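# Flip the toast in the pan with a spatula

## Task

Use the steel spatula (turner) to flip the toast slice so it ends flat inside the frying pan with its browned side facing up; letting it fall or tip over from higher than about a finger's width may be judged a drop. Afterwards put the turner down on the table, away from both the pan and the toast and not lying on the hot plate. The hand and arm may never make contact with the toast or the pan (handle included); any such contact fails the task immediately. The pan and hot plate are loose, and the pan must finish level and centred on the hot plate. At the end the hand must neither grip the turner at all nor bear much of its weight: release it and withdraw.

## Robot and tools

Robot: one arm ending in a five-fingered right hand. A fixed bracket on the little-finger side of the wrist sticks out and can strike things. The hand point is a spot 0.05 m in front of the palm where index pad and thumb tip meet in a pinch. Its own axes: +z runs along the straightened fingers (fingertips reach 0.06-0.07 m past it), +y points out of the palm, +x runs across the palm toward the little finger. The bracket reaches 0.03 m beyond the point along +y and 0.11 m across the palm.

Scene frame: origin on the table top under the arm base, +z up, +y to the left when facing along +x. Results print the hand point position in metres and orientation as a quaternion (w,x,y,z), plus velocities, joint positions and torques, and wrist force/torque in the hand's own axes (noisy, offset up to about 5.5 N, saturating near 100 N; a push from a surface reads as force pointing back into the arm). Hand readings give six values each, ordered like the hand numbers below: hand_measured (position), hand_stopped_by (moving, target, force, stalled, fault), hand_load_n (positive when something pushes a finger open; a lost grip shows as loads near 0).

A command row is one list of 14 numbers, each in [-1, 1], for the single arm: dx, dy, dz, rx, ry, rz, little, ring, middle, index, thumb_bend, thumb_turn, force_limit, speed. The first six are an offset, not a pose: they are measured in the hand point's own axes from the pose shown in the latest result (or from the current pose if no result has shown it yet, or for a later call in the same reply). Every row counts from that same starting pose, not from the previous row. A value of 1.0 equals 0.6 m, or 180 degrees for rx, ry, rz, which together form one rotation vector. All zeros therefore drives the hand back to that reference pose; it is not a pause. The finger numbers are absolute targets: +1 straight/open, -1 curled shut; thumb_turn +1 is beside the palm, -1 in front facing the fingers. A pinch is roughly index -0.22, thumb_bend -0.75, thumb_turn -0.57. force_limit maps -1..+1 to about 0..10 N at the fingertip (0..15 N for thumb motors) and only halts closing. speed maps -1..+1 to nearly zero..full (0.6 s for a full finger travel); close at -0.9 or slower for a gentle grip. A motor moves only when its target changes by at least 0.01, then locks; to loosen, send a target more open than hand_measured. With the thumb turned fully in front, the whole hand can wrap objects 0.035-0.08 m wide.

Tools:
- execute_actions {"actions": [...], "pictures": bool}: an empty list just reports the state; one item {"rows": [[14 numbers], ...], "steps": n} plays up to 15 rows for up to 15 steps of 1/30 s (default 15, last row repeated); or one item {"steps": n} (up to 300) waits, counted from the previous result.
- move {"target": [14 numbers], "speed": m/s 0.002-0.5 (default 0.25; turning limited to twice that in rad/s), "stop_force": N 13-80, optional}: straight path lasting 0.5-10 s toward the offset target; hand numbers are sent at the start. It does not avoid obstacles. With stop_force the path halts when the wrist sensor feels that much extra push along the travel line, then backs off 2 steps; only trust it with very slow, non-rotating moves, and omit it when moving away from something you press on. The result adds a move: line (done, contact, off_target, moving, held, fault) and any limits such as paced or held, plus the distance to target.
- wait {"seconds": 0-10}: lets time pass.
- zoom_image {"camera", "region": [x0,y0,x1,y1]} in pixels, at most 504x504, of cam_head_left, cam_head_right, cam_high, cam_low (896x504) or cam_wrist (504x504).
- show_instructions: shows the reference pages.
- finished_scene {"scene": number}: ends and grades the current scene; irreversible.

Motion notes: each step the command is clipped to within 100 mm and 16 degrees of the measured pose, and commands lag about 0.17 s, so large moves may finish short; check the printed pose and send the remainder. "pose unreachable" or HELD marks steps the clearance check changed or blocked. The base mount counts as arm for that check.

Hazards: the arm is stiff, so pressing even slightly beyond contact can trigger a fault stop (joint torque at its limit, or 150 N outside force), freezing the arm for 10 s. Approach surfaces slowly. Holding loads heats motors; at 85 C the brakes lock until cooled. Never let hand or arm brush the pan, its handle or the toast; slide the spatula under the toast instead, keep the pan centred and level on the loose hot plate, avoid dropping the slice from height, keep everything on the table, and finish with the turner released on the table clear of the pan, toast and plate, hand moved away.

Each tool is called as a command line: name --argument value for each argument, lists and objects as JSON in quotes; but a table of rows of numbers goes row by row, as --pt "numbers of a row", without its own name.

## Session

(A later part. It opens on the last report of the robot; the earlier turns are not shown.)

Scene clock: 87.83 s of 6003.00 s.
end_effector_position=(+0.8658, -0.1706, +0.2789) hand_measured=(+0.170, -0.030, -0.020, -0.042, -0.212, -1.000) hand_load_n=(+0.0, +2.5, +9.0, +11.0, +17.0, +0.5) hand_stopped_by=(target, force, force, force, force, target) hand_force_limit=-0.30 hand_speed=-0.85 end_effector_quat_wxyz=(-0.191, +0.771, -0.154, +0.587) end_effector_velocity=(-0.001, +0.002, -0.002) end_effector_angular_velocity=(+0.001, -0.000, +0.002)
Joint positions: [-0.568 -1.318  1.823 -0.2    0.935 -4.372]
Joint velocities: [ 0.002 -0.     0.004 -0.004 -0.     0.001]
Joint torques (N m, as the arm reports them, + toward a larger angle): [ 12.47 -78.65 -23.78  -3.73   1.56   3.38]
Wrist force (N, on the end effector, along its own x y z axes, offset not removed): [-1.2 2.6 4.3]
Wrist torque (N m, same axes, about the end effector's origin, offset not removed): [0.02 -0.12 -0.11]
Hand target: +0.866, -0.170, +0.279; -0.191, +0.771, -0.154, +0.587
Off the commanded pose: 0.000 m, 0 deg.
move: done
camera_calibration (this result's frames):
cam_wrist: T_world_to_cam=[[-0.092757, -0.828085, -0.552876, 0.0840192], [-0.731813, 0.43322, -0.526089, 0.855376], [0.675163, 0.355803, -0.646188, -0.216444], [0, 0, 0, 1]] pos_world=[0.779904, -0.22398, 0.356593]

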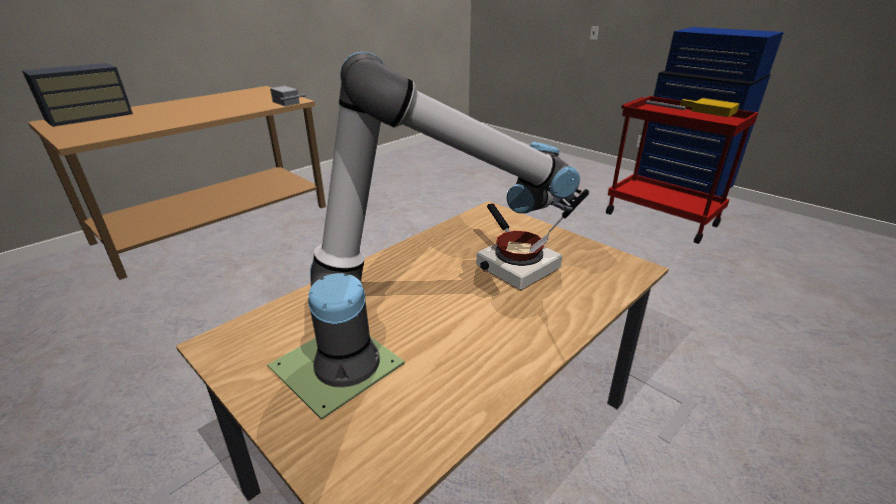

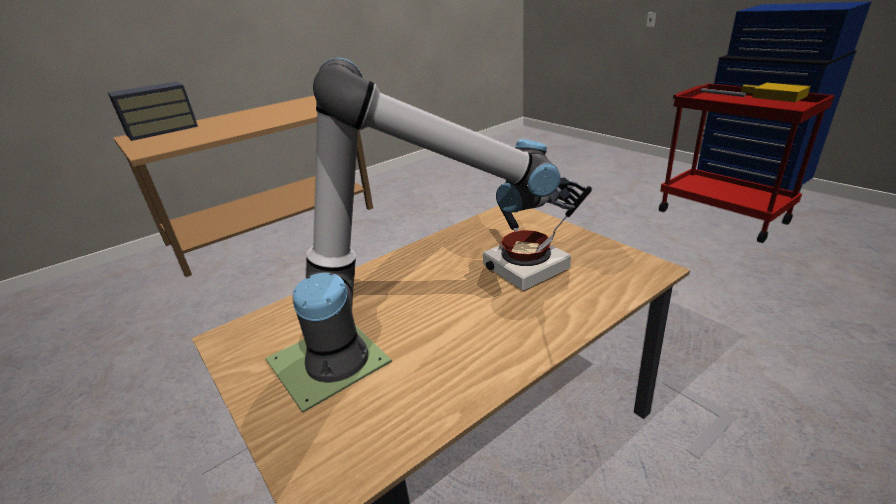

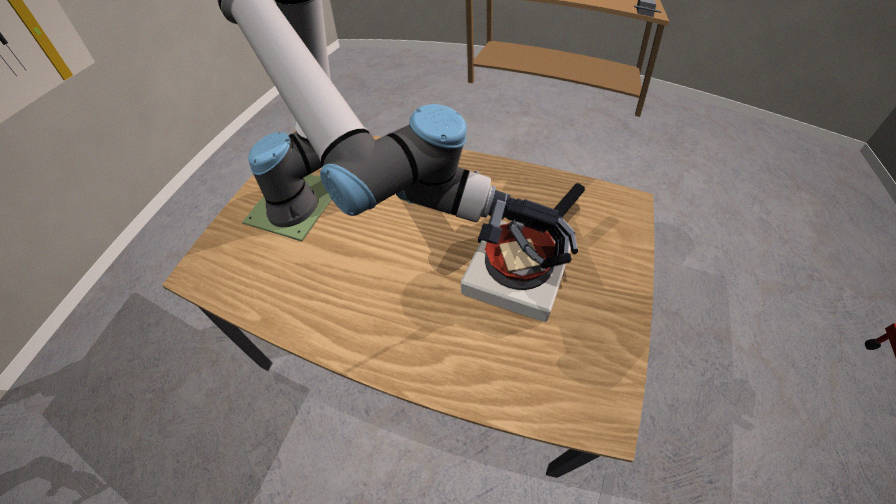

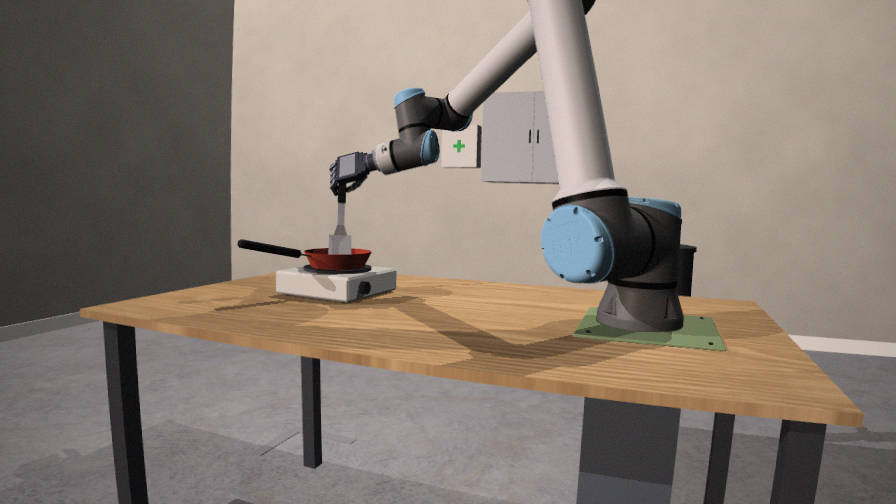

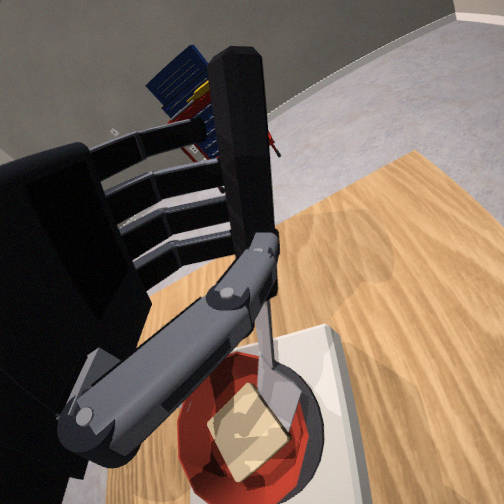

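move --target '[-0.008,0.004,0.002,0,0,0,0.17,-0.5,-0.6,-0.6,-0.3,-1,-0.3,-0.85]' --speed 0.008

move --target '[-0.011,0.019,0.0095,0,-0.015,0.03,0.17,-0.5,-0.6,-0.6,-0.3,-1,-0.3,-0.85]' --speed 0.025

zoom_image --camera "cam_head_left" --region '[480,205,570,275]'

Scene clock: 91.47 s of 6003.00 s.
end_effector_position=(+0.8656, -0.1703, +0.2736) hand_measured=(+0.170, -0.030, -0.020, -0.042, -0.212, -1.000) hand_load_n=(+0.0, +4.0, +9.5, +10.5, +16.0, -1.0) hand_stopped_by=(target, force, force, force, force, target) hand_force_limit=-0.30 hand_speed=-0.85 end_effector_quat_wxyz=(-0.191, +0.771, -0.154, +0.587) end_effector_velocity=(-0.000, -0.000, -0.003) end_effector_angular_velocity=(+0.001, +0.001, +0.000)
Joint positions: [-0.568 -1.314  1.828 -0.21   0.936 -4.372]
Joint velocities: [-0.001  0.002  0.002 -0.003 -0.001 -0.   ]
Joint torques (N m, as the arm reports them, + toward a larger angle): [ 13.79 -36.87 -18.79  -2.48   1.41   3.12]
Wrist force (N, on the end effector, along its own x y z axes, offset not removed): [1.9 0.3 3.4]
Wrist torque (N m, same axes, about the end effector's origin, offset not removed): [-0.15 -0.02 -0.16]
Hand target: +0.866, -0.170, +0.273; -0.191, +0.771, -0.154, +0.587
Off the commanded pose: 0.000 m, 0 deg.
move: done
camera_calibration (this result's frames):
cam_wrist: T_world_to_cam=[[-0.0927396, -0.828102, -0.552853, 0.0812884], [-0.731788, 0.433208, -0.526133, 0.852425], [0.675193, 0.355778, -0.646171, -0.219848], [0, 0, 0, 1]] pos_world=[0.779773, -0.223745, 0.351371]

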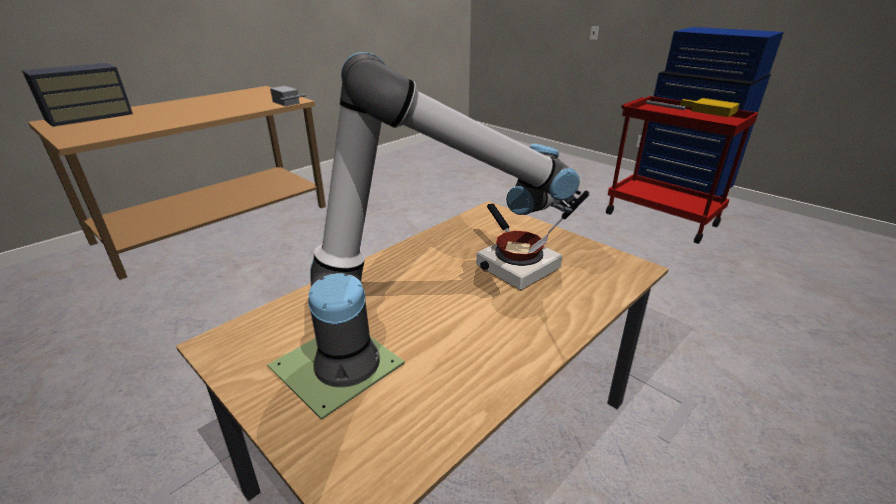

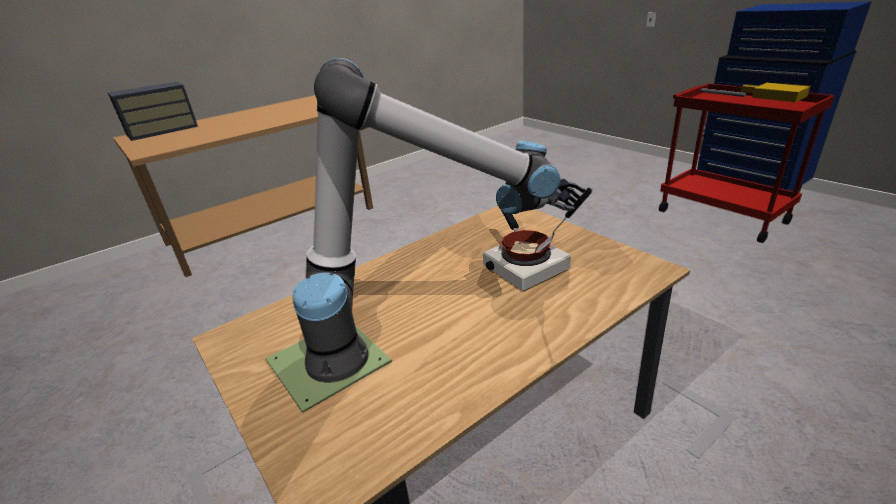

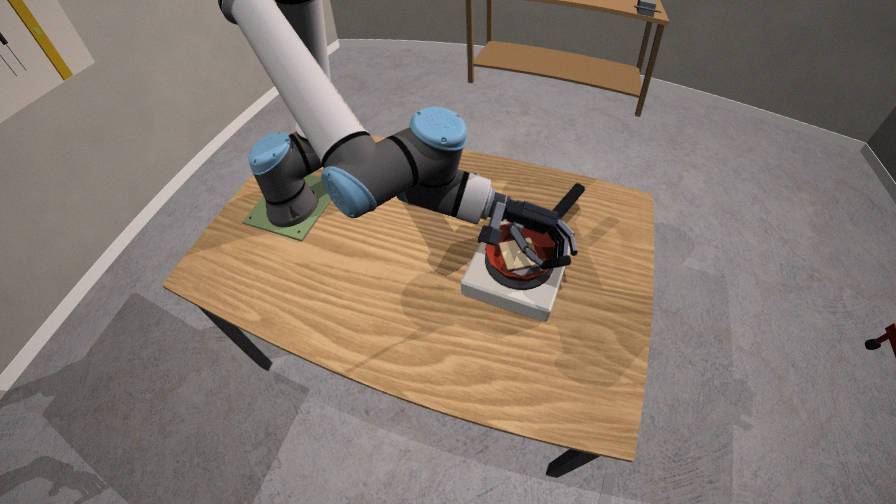

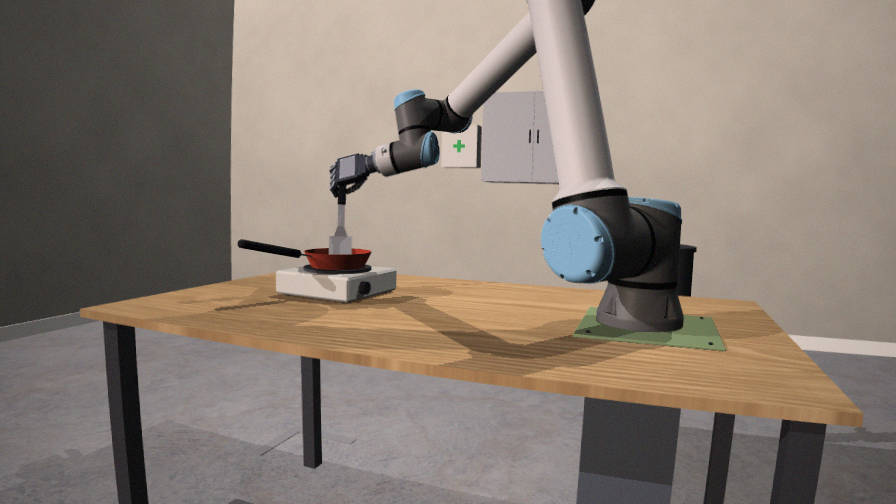

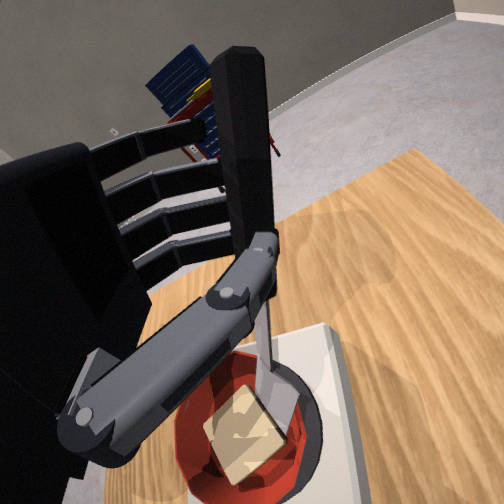

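Scene clock: 93.80 s of 6003.00 s.
end_effector_position=(+0.8692, -0.1766, +0.2614) hand_measured=(+0.170, -0.030, -0.020, -0.042, -0.212, -1.000) hand_load_n=(+0.0, +4.0, +9.5, +10.0, +17.0, -1.0) hand_stopped_by=(target, force, force, force, force, target) hand_force_limit=-0.30 hand_speed=-0.85 end_effector_quat_wxyz=(-0.222, +0.777, -0.186, +0.560) end_effector_velocity=(+0.000, -0.001, -0.001) end_effector_angular_velocity=(+0.011, +0.006, -0.001)
Joint positions: [-0.583 -1.281  1.788 -0.144  0.904 -4.318]
Joint velocities: [-0.002  0.004 -0.005  0.008 -0.003  0.006]
Joint torques (N m, as the arm reports them, + toward a larger angle): [ -8.07 -46.42 -47.59   2.54  -3.04   4.27]
Wrist force (N, on the end effector, along its own x y z axes, offset not removed): [2.8 1.8 5.1]
Wrist torque (N m, same axes, about the end effector's origin, offset not removed): [-0.11 -0.73 -0.07]
Hand target: +0.869, -0.177, +0.261; -0.222, +0.777, -0.186, +0.559
Off the commanded pose: 0.000 m, 0 deg.
move: done
camera_calibration (this result's frames):
cam_wrist: T_world_to_cam=[[-0.122848, -0.775088, -0.619796, 0.122751], [-0.756865, 0.477128, -0.446659, 0.860106], [0.641922, 0.41423, -0.645251, -0.188922], [0, 0, 0, 1]] pos_world=[0.787337, -0.236981, 0.338352]

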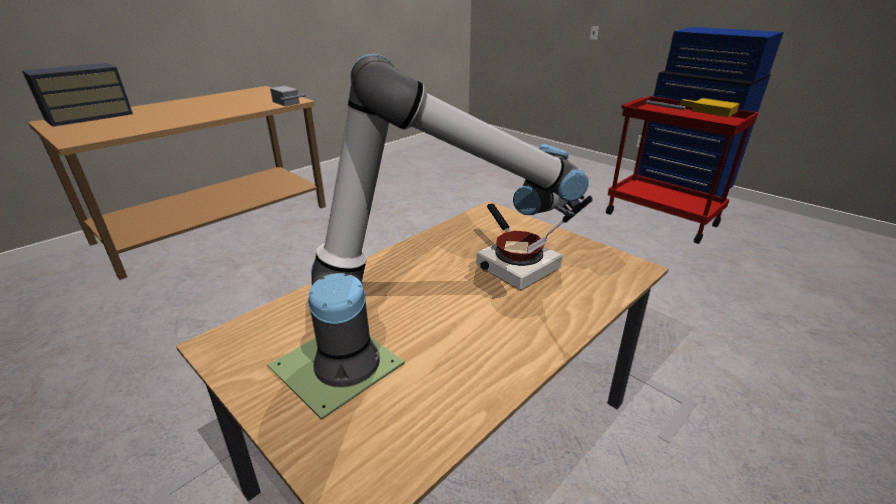

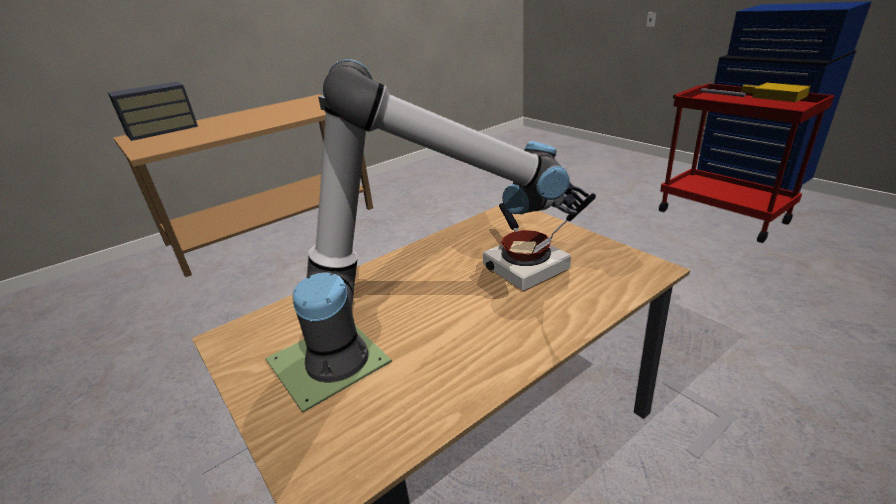

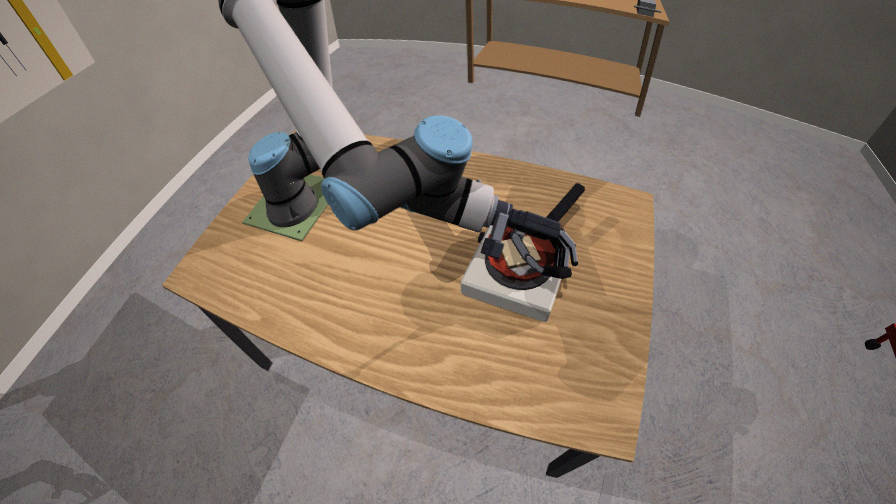

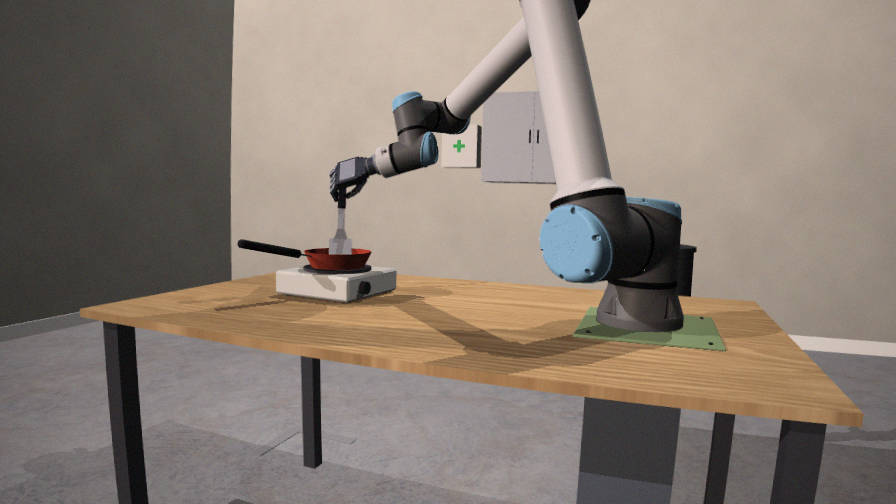

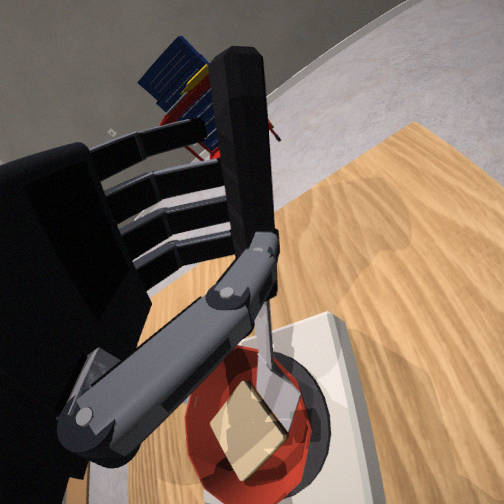

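Region (480, 205, 570, 275) of cam_head_left's 896x504 image, scaled by 5.600, with more detail than that image has.

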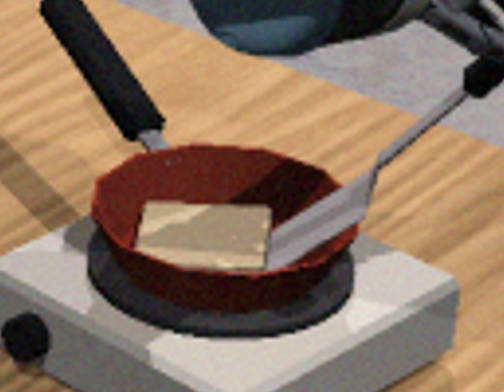

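move --target '[-0.014,0.035,0.0175,0,-0.02,0.04,0.17,-0.5,-0.6,-0.6,-0.3,-1,-0.3,-0.85]' --speed 0.025

zoom_image --camera "cam_head_left" --region '[480,205,570,275]'

Scene clock: 98.93 s of 6003.00 s.
end_effector_position=(+0.8758, -0.1880, +0.2406) hand_measured=(+0.170, -0.030, -0.020, -0.042, -0.212, -1.000) hand_load_n=(+0.0, +3.5, +9.5, +10.0, +16.5, -1.0) hand_stopped_by=(target, force, force, force, force, target) hand_force_limit=-0.30 hand_speed=-0.85 end_effector_quat_wxyz=(-0.262, +0.781, -0.226, +0.521) end_effector_velocity=(+0.001, -0.001, -0.001) end_effector_angular_velocity=(+0.010, +0.005, -0.001)
Joint positions: [-0.607 -1.224  1.73  -0.061  0.857 -4.253]
Joint velocities: [-0.002  0.004 -0.005  0.007 -0.004  0.006]
Joint torques (N m, as the arm reports them, + toward a larger angle): [ -7.71 -47.59 -47.86   3.24  -3.13   2.49]
Wrist force (N, on the end effector, along its own x y z axes, offset not removed): [-2.2 0.6 5.1]
Wrist torque (N m, same axes, about the end effector's origin, offset not removed): [-0.31 0.06 -0.38]
Hand target: +0.876, -0.188, +0.240; -0.262, +0.781, -0.227, +0.520
Off the commanded pose: 0.000 m, 0 deg.
move: done
camera_calibration (this result's frames):
cam_wrist: T_world_to_cam=[[-0.168186, -0.695288, -0.698776, 0.175485], [-0.783788, 0.524226, -0.332962, 0.866284], [0.597821, 0.491692, -0.633126, -0.151583], [0, 0, 0, 1]] pos_world=[0.799117, -0.257583, 0.315094]

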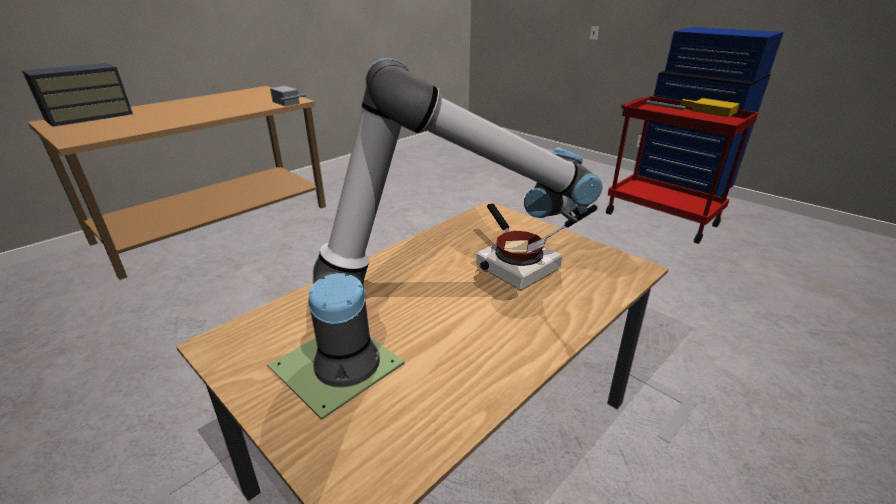

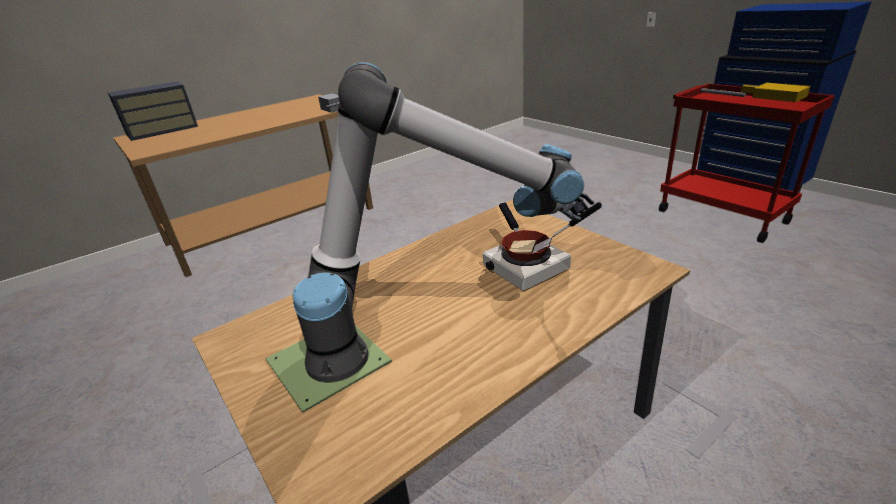

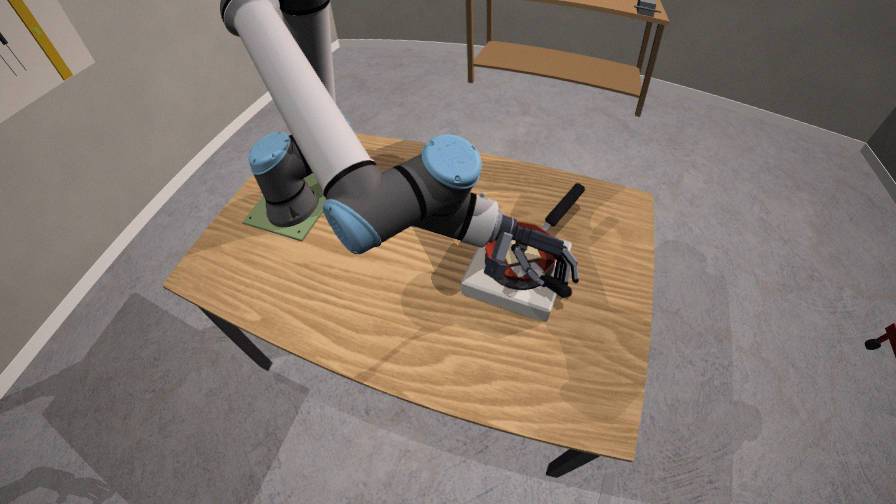

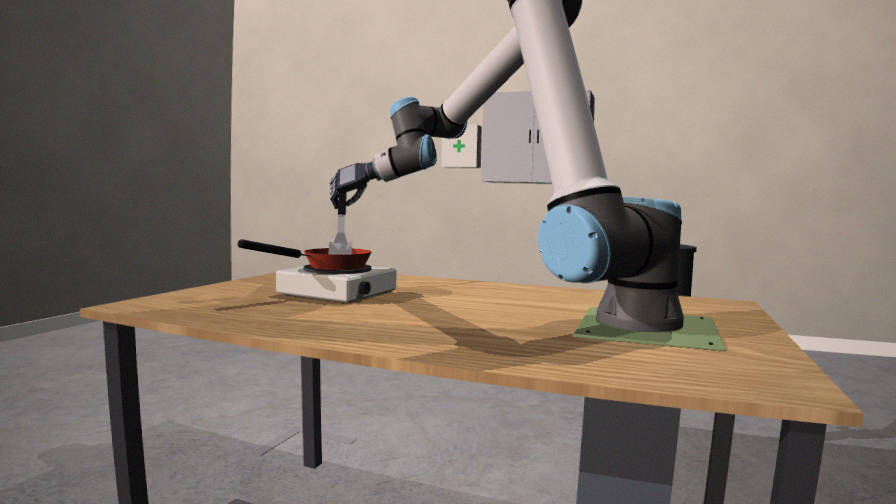

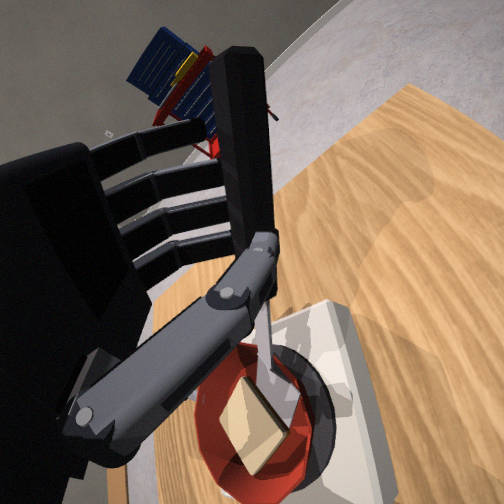

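Region (480, 205, 570, 275) of cam_head_left's 896x504 image, scaled by 5.600, with more detail than that image has.

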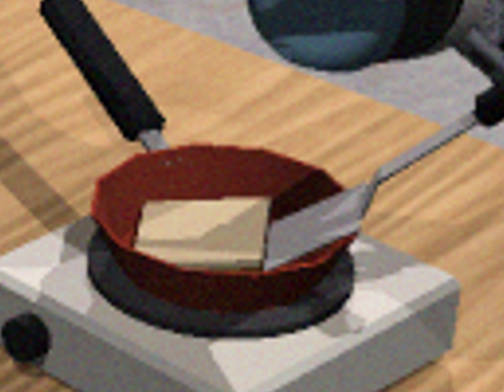

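Under it.

move --target '[-0.013,0.023,0.0115,0,-0.02,0.04,0.17,-0.5,-0.6,-0.6,-0.3,-1,-0.3,-0.85]' --speed 0.03

move --target '[0.009,-0.049,-0.025,0,0,0,0.17,-0.5,-0.6,-0.6,-0.3,-1,-0.3,-0.85]' --speed 0.02

zoom_image --camera "cam_head_left" --region '[480,205,570,275]'

Scene clock: 105.67 s of 6003.00 s.
end_effector_position=(+0.8783, -0.1924, +0.2243) hand_measured=(+0.170, -0.030, -0.020, -0.042, -0.212, -1.000) hand_load_n=(+0.0, +2.0, +9.0, +11.0, +17.0, +0.5) hand_stopped_by=(target, force, force, force, force, target) hand_force_limit=-0.30 hand_speed=-0.85 end_effector_quat_wxyz=(-0.300, +0.781, -0.266, +0.479) end_effector_velocity=(+0.000, -0.000, -0.002) end_effector_angular_velocity=(+0.012, +0.007, -0.000)
Joint positions: [-0.624 -1.175  1.677  0.024  0.812 -4.189]
Joint velocities: [-0.002  0.006 -0.006  0.009 -0.004  0.006]
Joint torques (N m, as the arm reports them, + toward a larger angle): [-10.42 -53.97 -49.1    4.26  -3.42   3.4 ]
Wrist force (N, on the end effector, along its own x y z axes, offset not removed): [-3.9 2.9 7.7]
Wrist torque (N m, same axes, about the end effector's origin, offset not removed): [-0.27 0.15 -0.41]
Hand target: +0.878, -0.192, +0.224; -0.301, +0.781, -0.267, +0.478
Off the commanded pose: 0.000 m, 0 deg.
After step 90, 1.20 s passed at rest.
move: done
camera_calibration (this result's frames):
cam_wrist: T_world_to_cam=[[-0.218407, -0.606937, -0.76415, 0.237251], [-0.80263, 0.557115, -0.213092, 0.861109], [0.555053, 0.566789, -0.608824, -0.11471], [0, 0, 0, 1]] pos_world=[0.806639, -0.270724, 0.294953]

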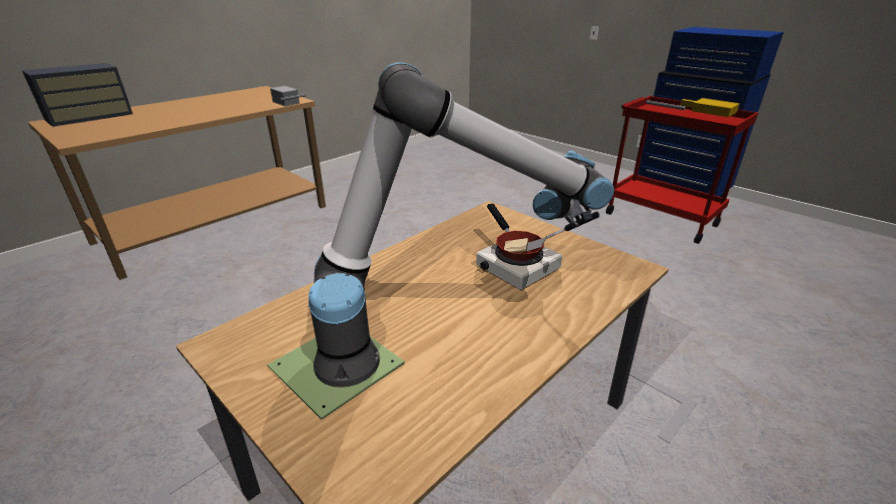

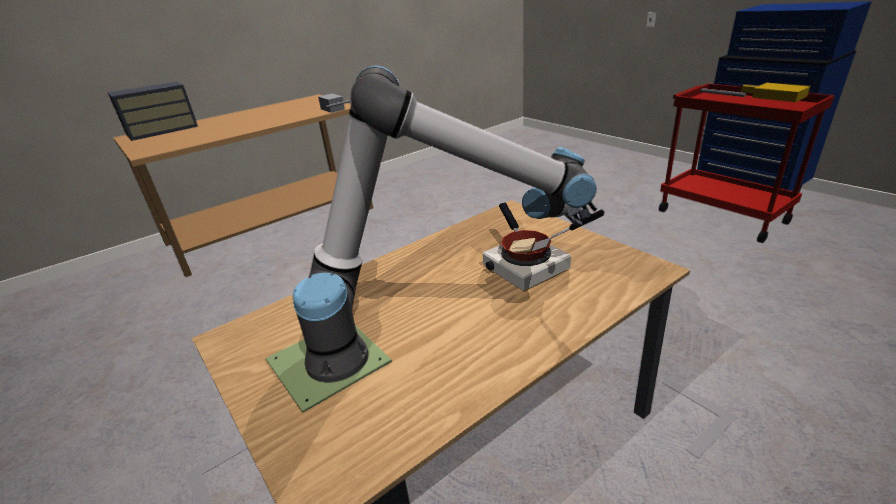

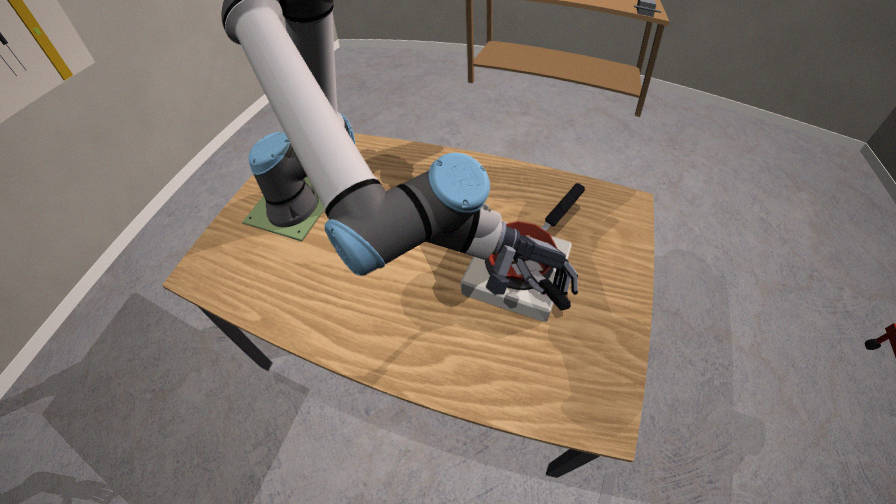

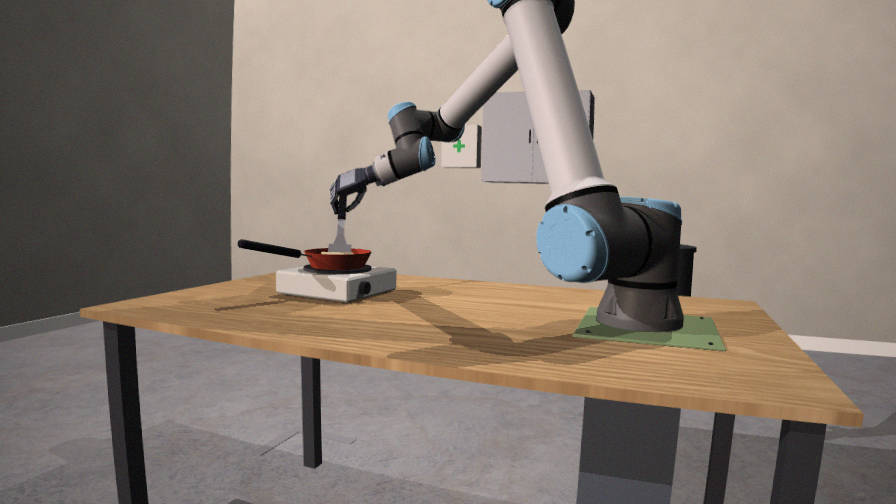

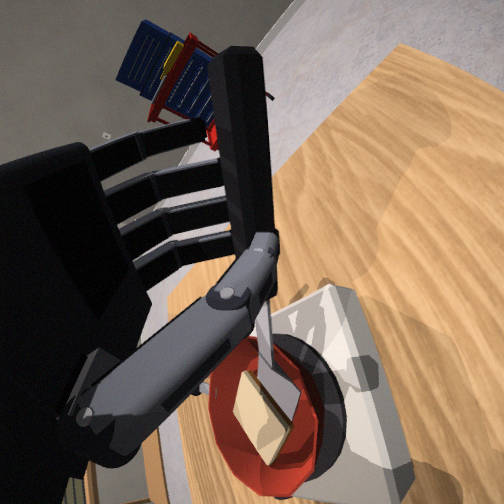

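Scene clock: 107.63 s of 6003.00 s.
end_effector_position=(+0.8706, -0.1796, +0.2539) hand_measured=(+0.170, -0.030, -0.020, -0.042, -0.212, -1.000) hand_load_n=(+0.0, +2.0, +9.0, +11.0, +17.0, +0.5) hand_stopped_by=(target, force, force, force, force, target) hand_force_limit=-0.30 hand_speed=-0.85 end_effector_quat_wxyz=(-0.300, +0.781, -0.266, +0.479) end_effector_velocity=(-0.000, +0.001, +0.002) end_effector_angular_velocity=(+0.000, -0.000, -0.000)
Joint positions: [-0.615 -1.215  1.676  0.061  0.82  -4.183]
Joint velocities: [ 0.001 -0.003 -0.     0.002  0.001  0.001]
Joint torques (N m, as the arm reports them, + toward a larger angle): [ 12.5  -85.09 -49.19   3.64   1.12   3.12]
Wrist force (N, on the end effector, along its own x y z axes, offset not removed): [-0.6 1.6 3.5]
Wrist torque (N m, same axes, about the end effector's origin, offset not removed): [-0.19 -0.07 -0.21]
Hand target: +0.871, -0.179, +0.254; -0.300, +0.781, -0.266, +0.479
Off the commanded pose: 0.000 m, 0 deg.
move: done
camera_calibration (this result's frames):
cam_wrist: T_world_to_cam=[[-0.218403, -0.606948, -0.764143, 0.265933], [-0.802629, 0.557112, -0.213104, 0.854145], [0.555056, 0.56678, -0.608829, -0.0997239], [0, 0, 0, 1]] pos_world=[0.798994, -0.257926, 0.324517]

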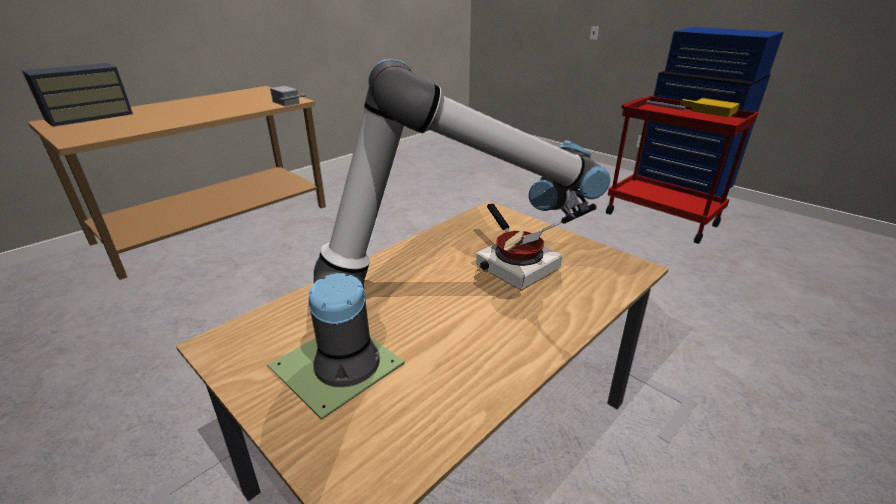

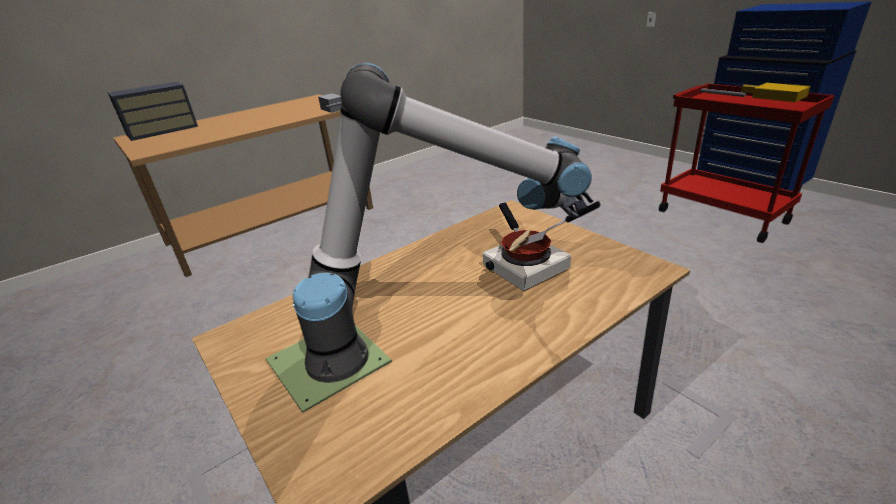

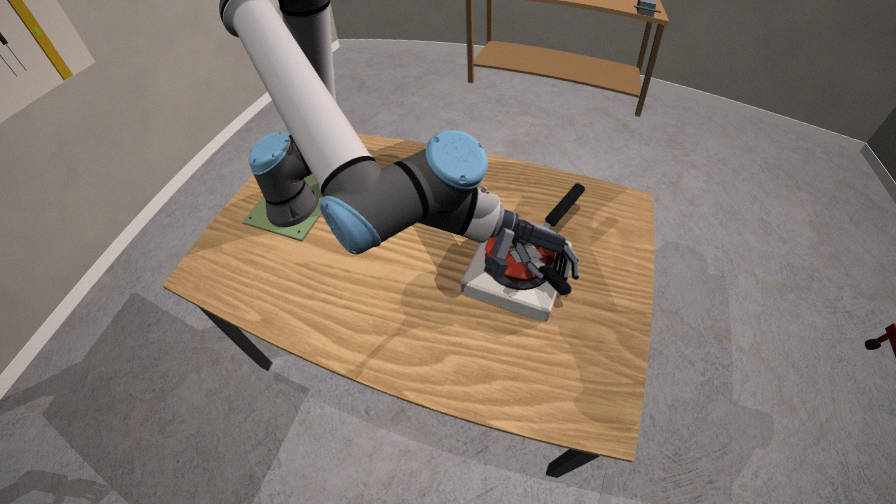

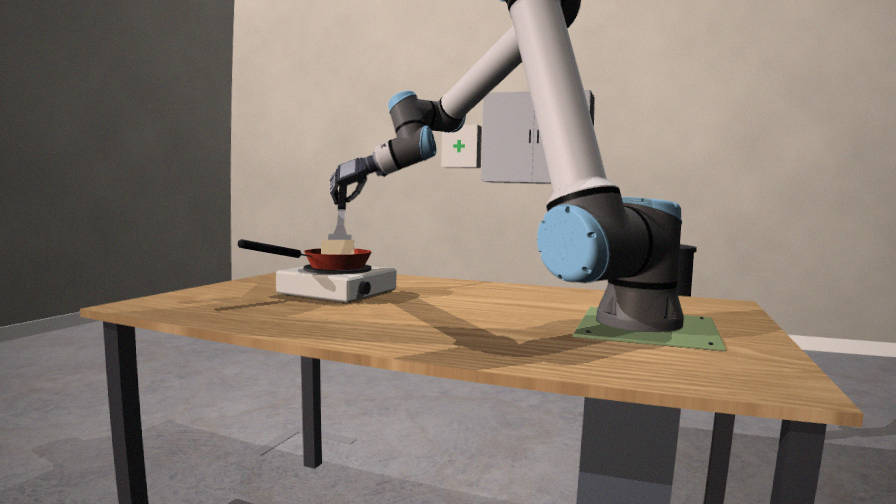

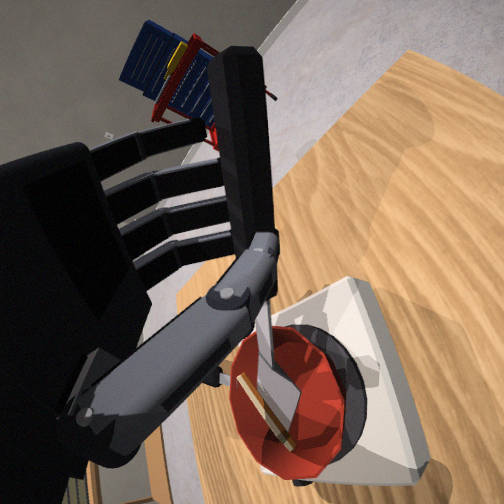

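Region (480, 205, 570, 275) of cam_head_left's 896x504 image, scaled by 5.600, with more detail than that image has.

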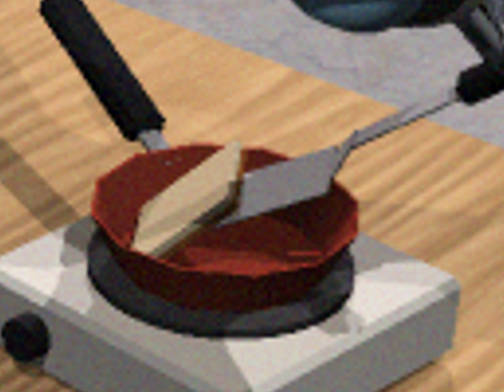

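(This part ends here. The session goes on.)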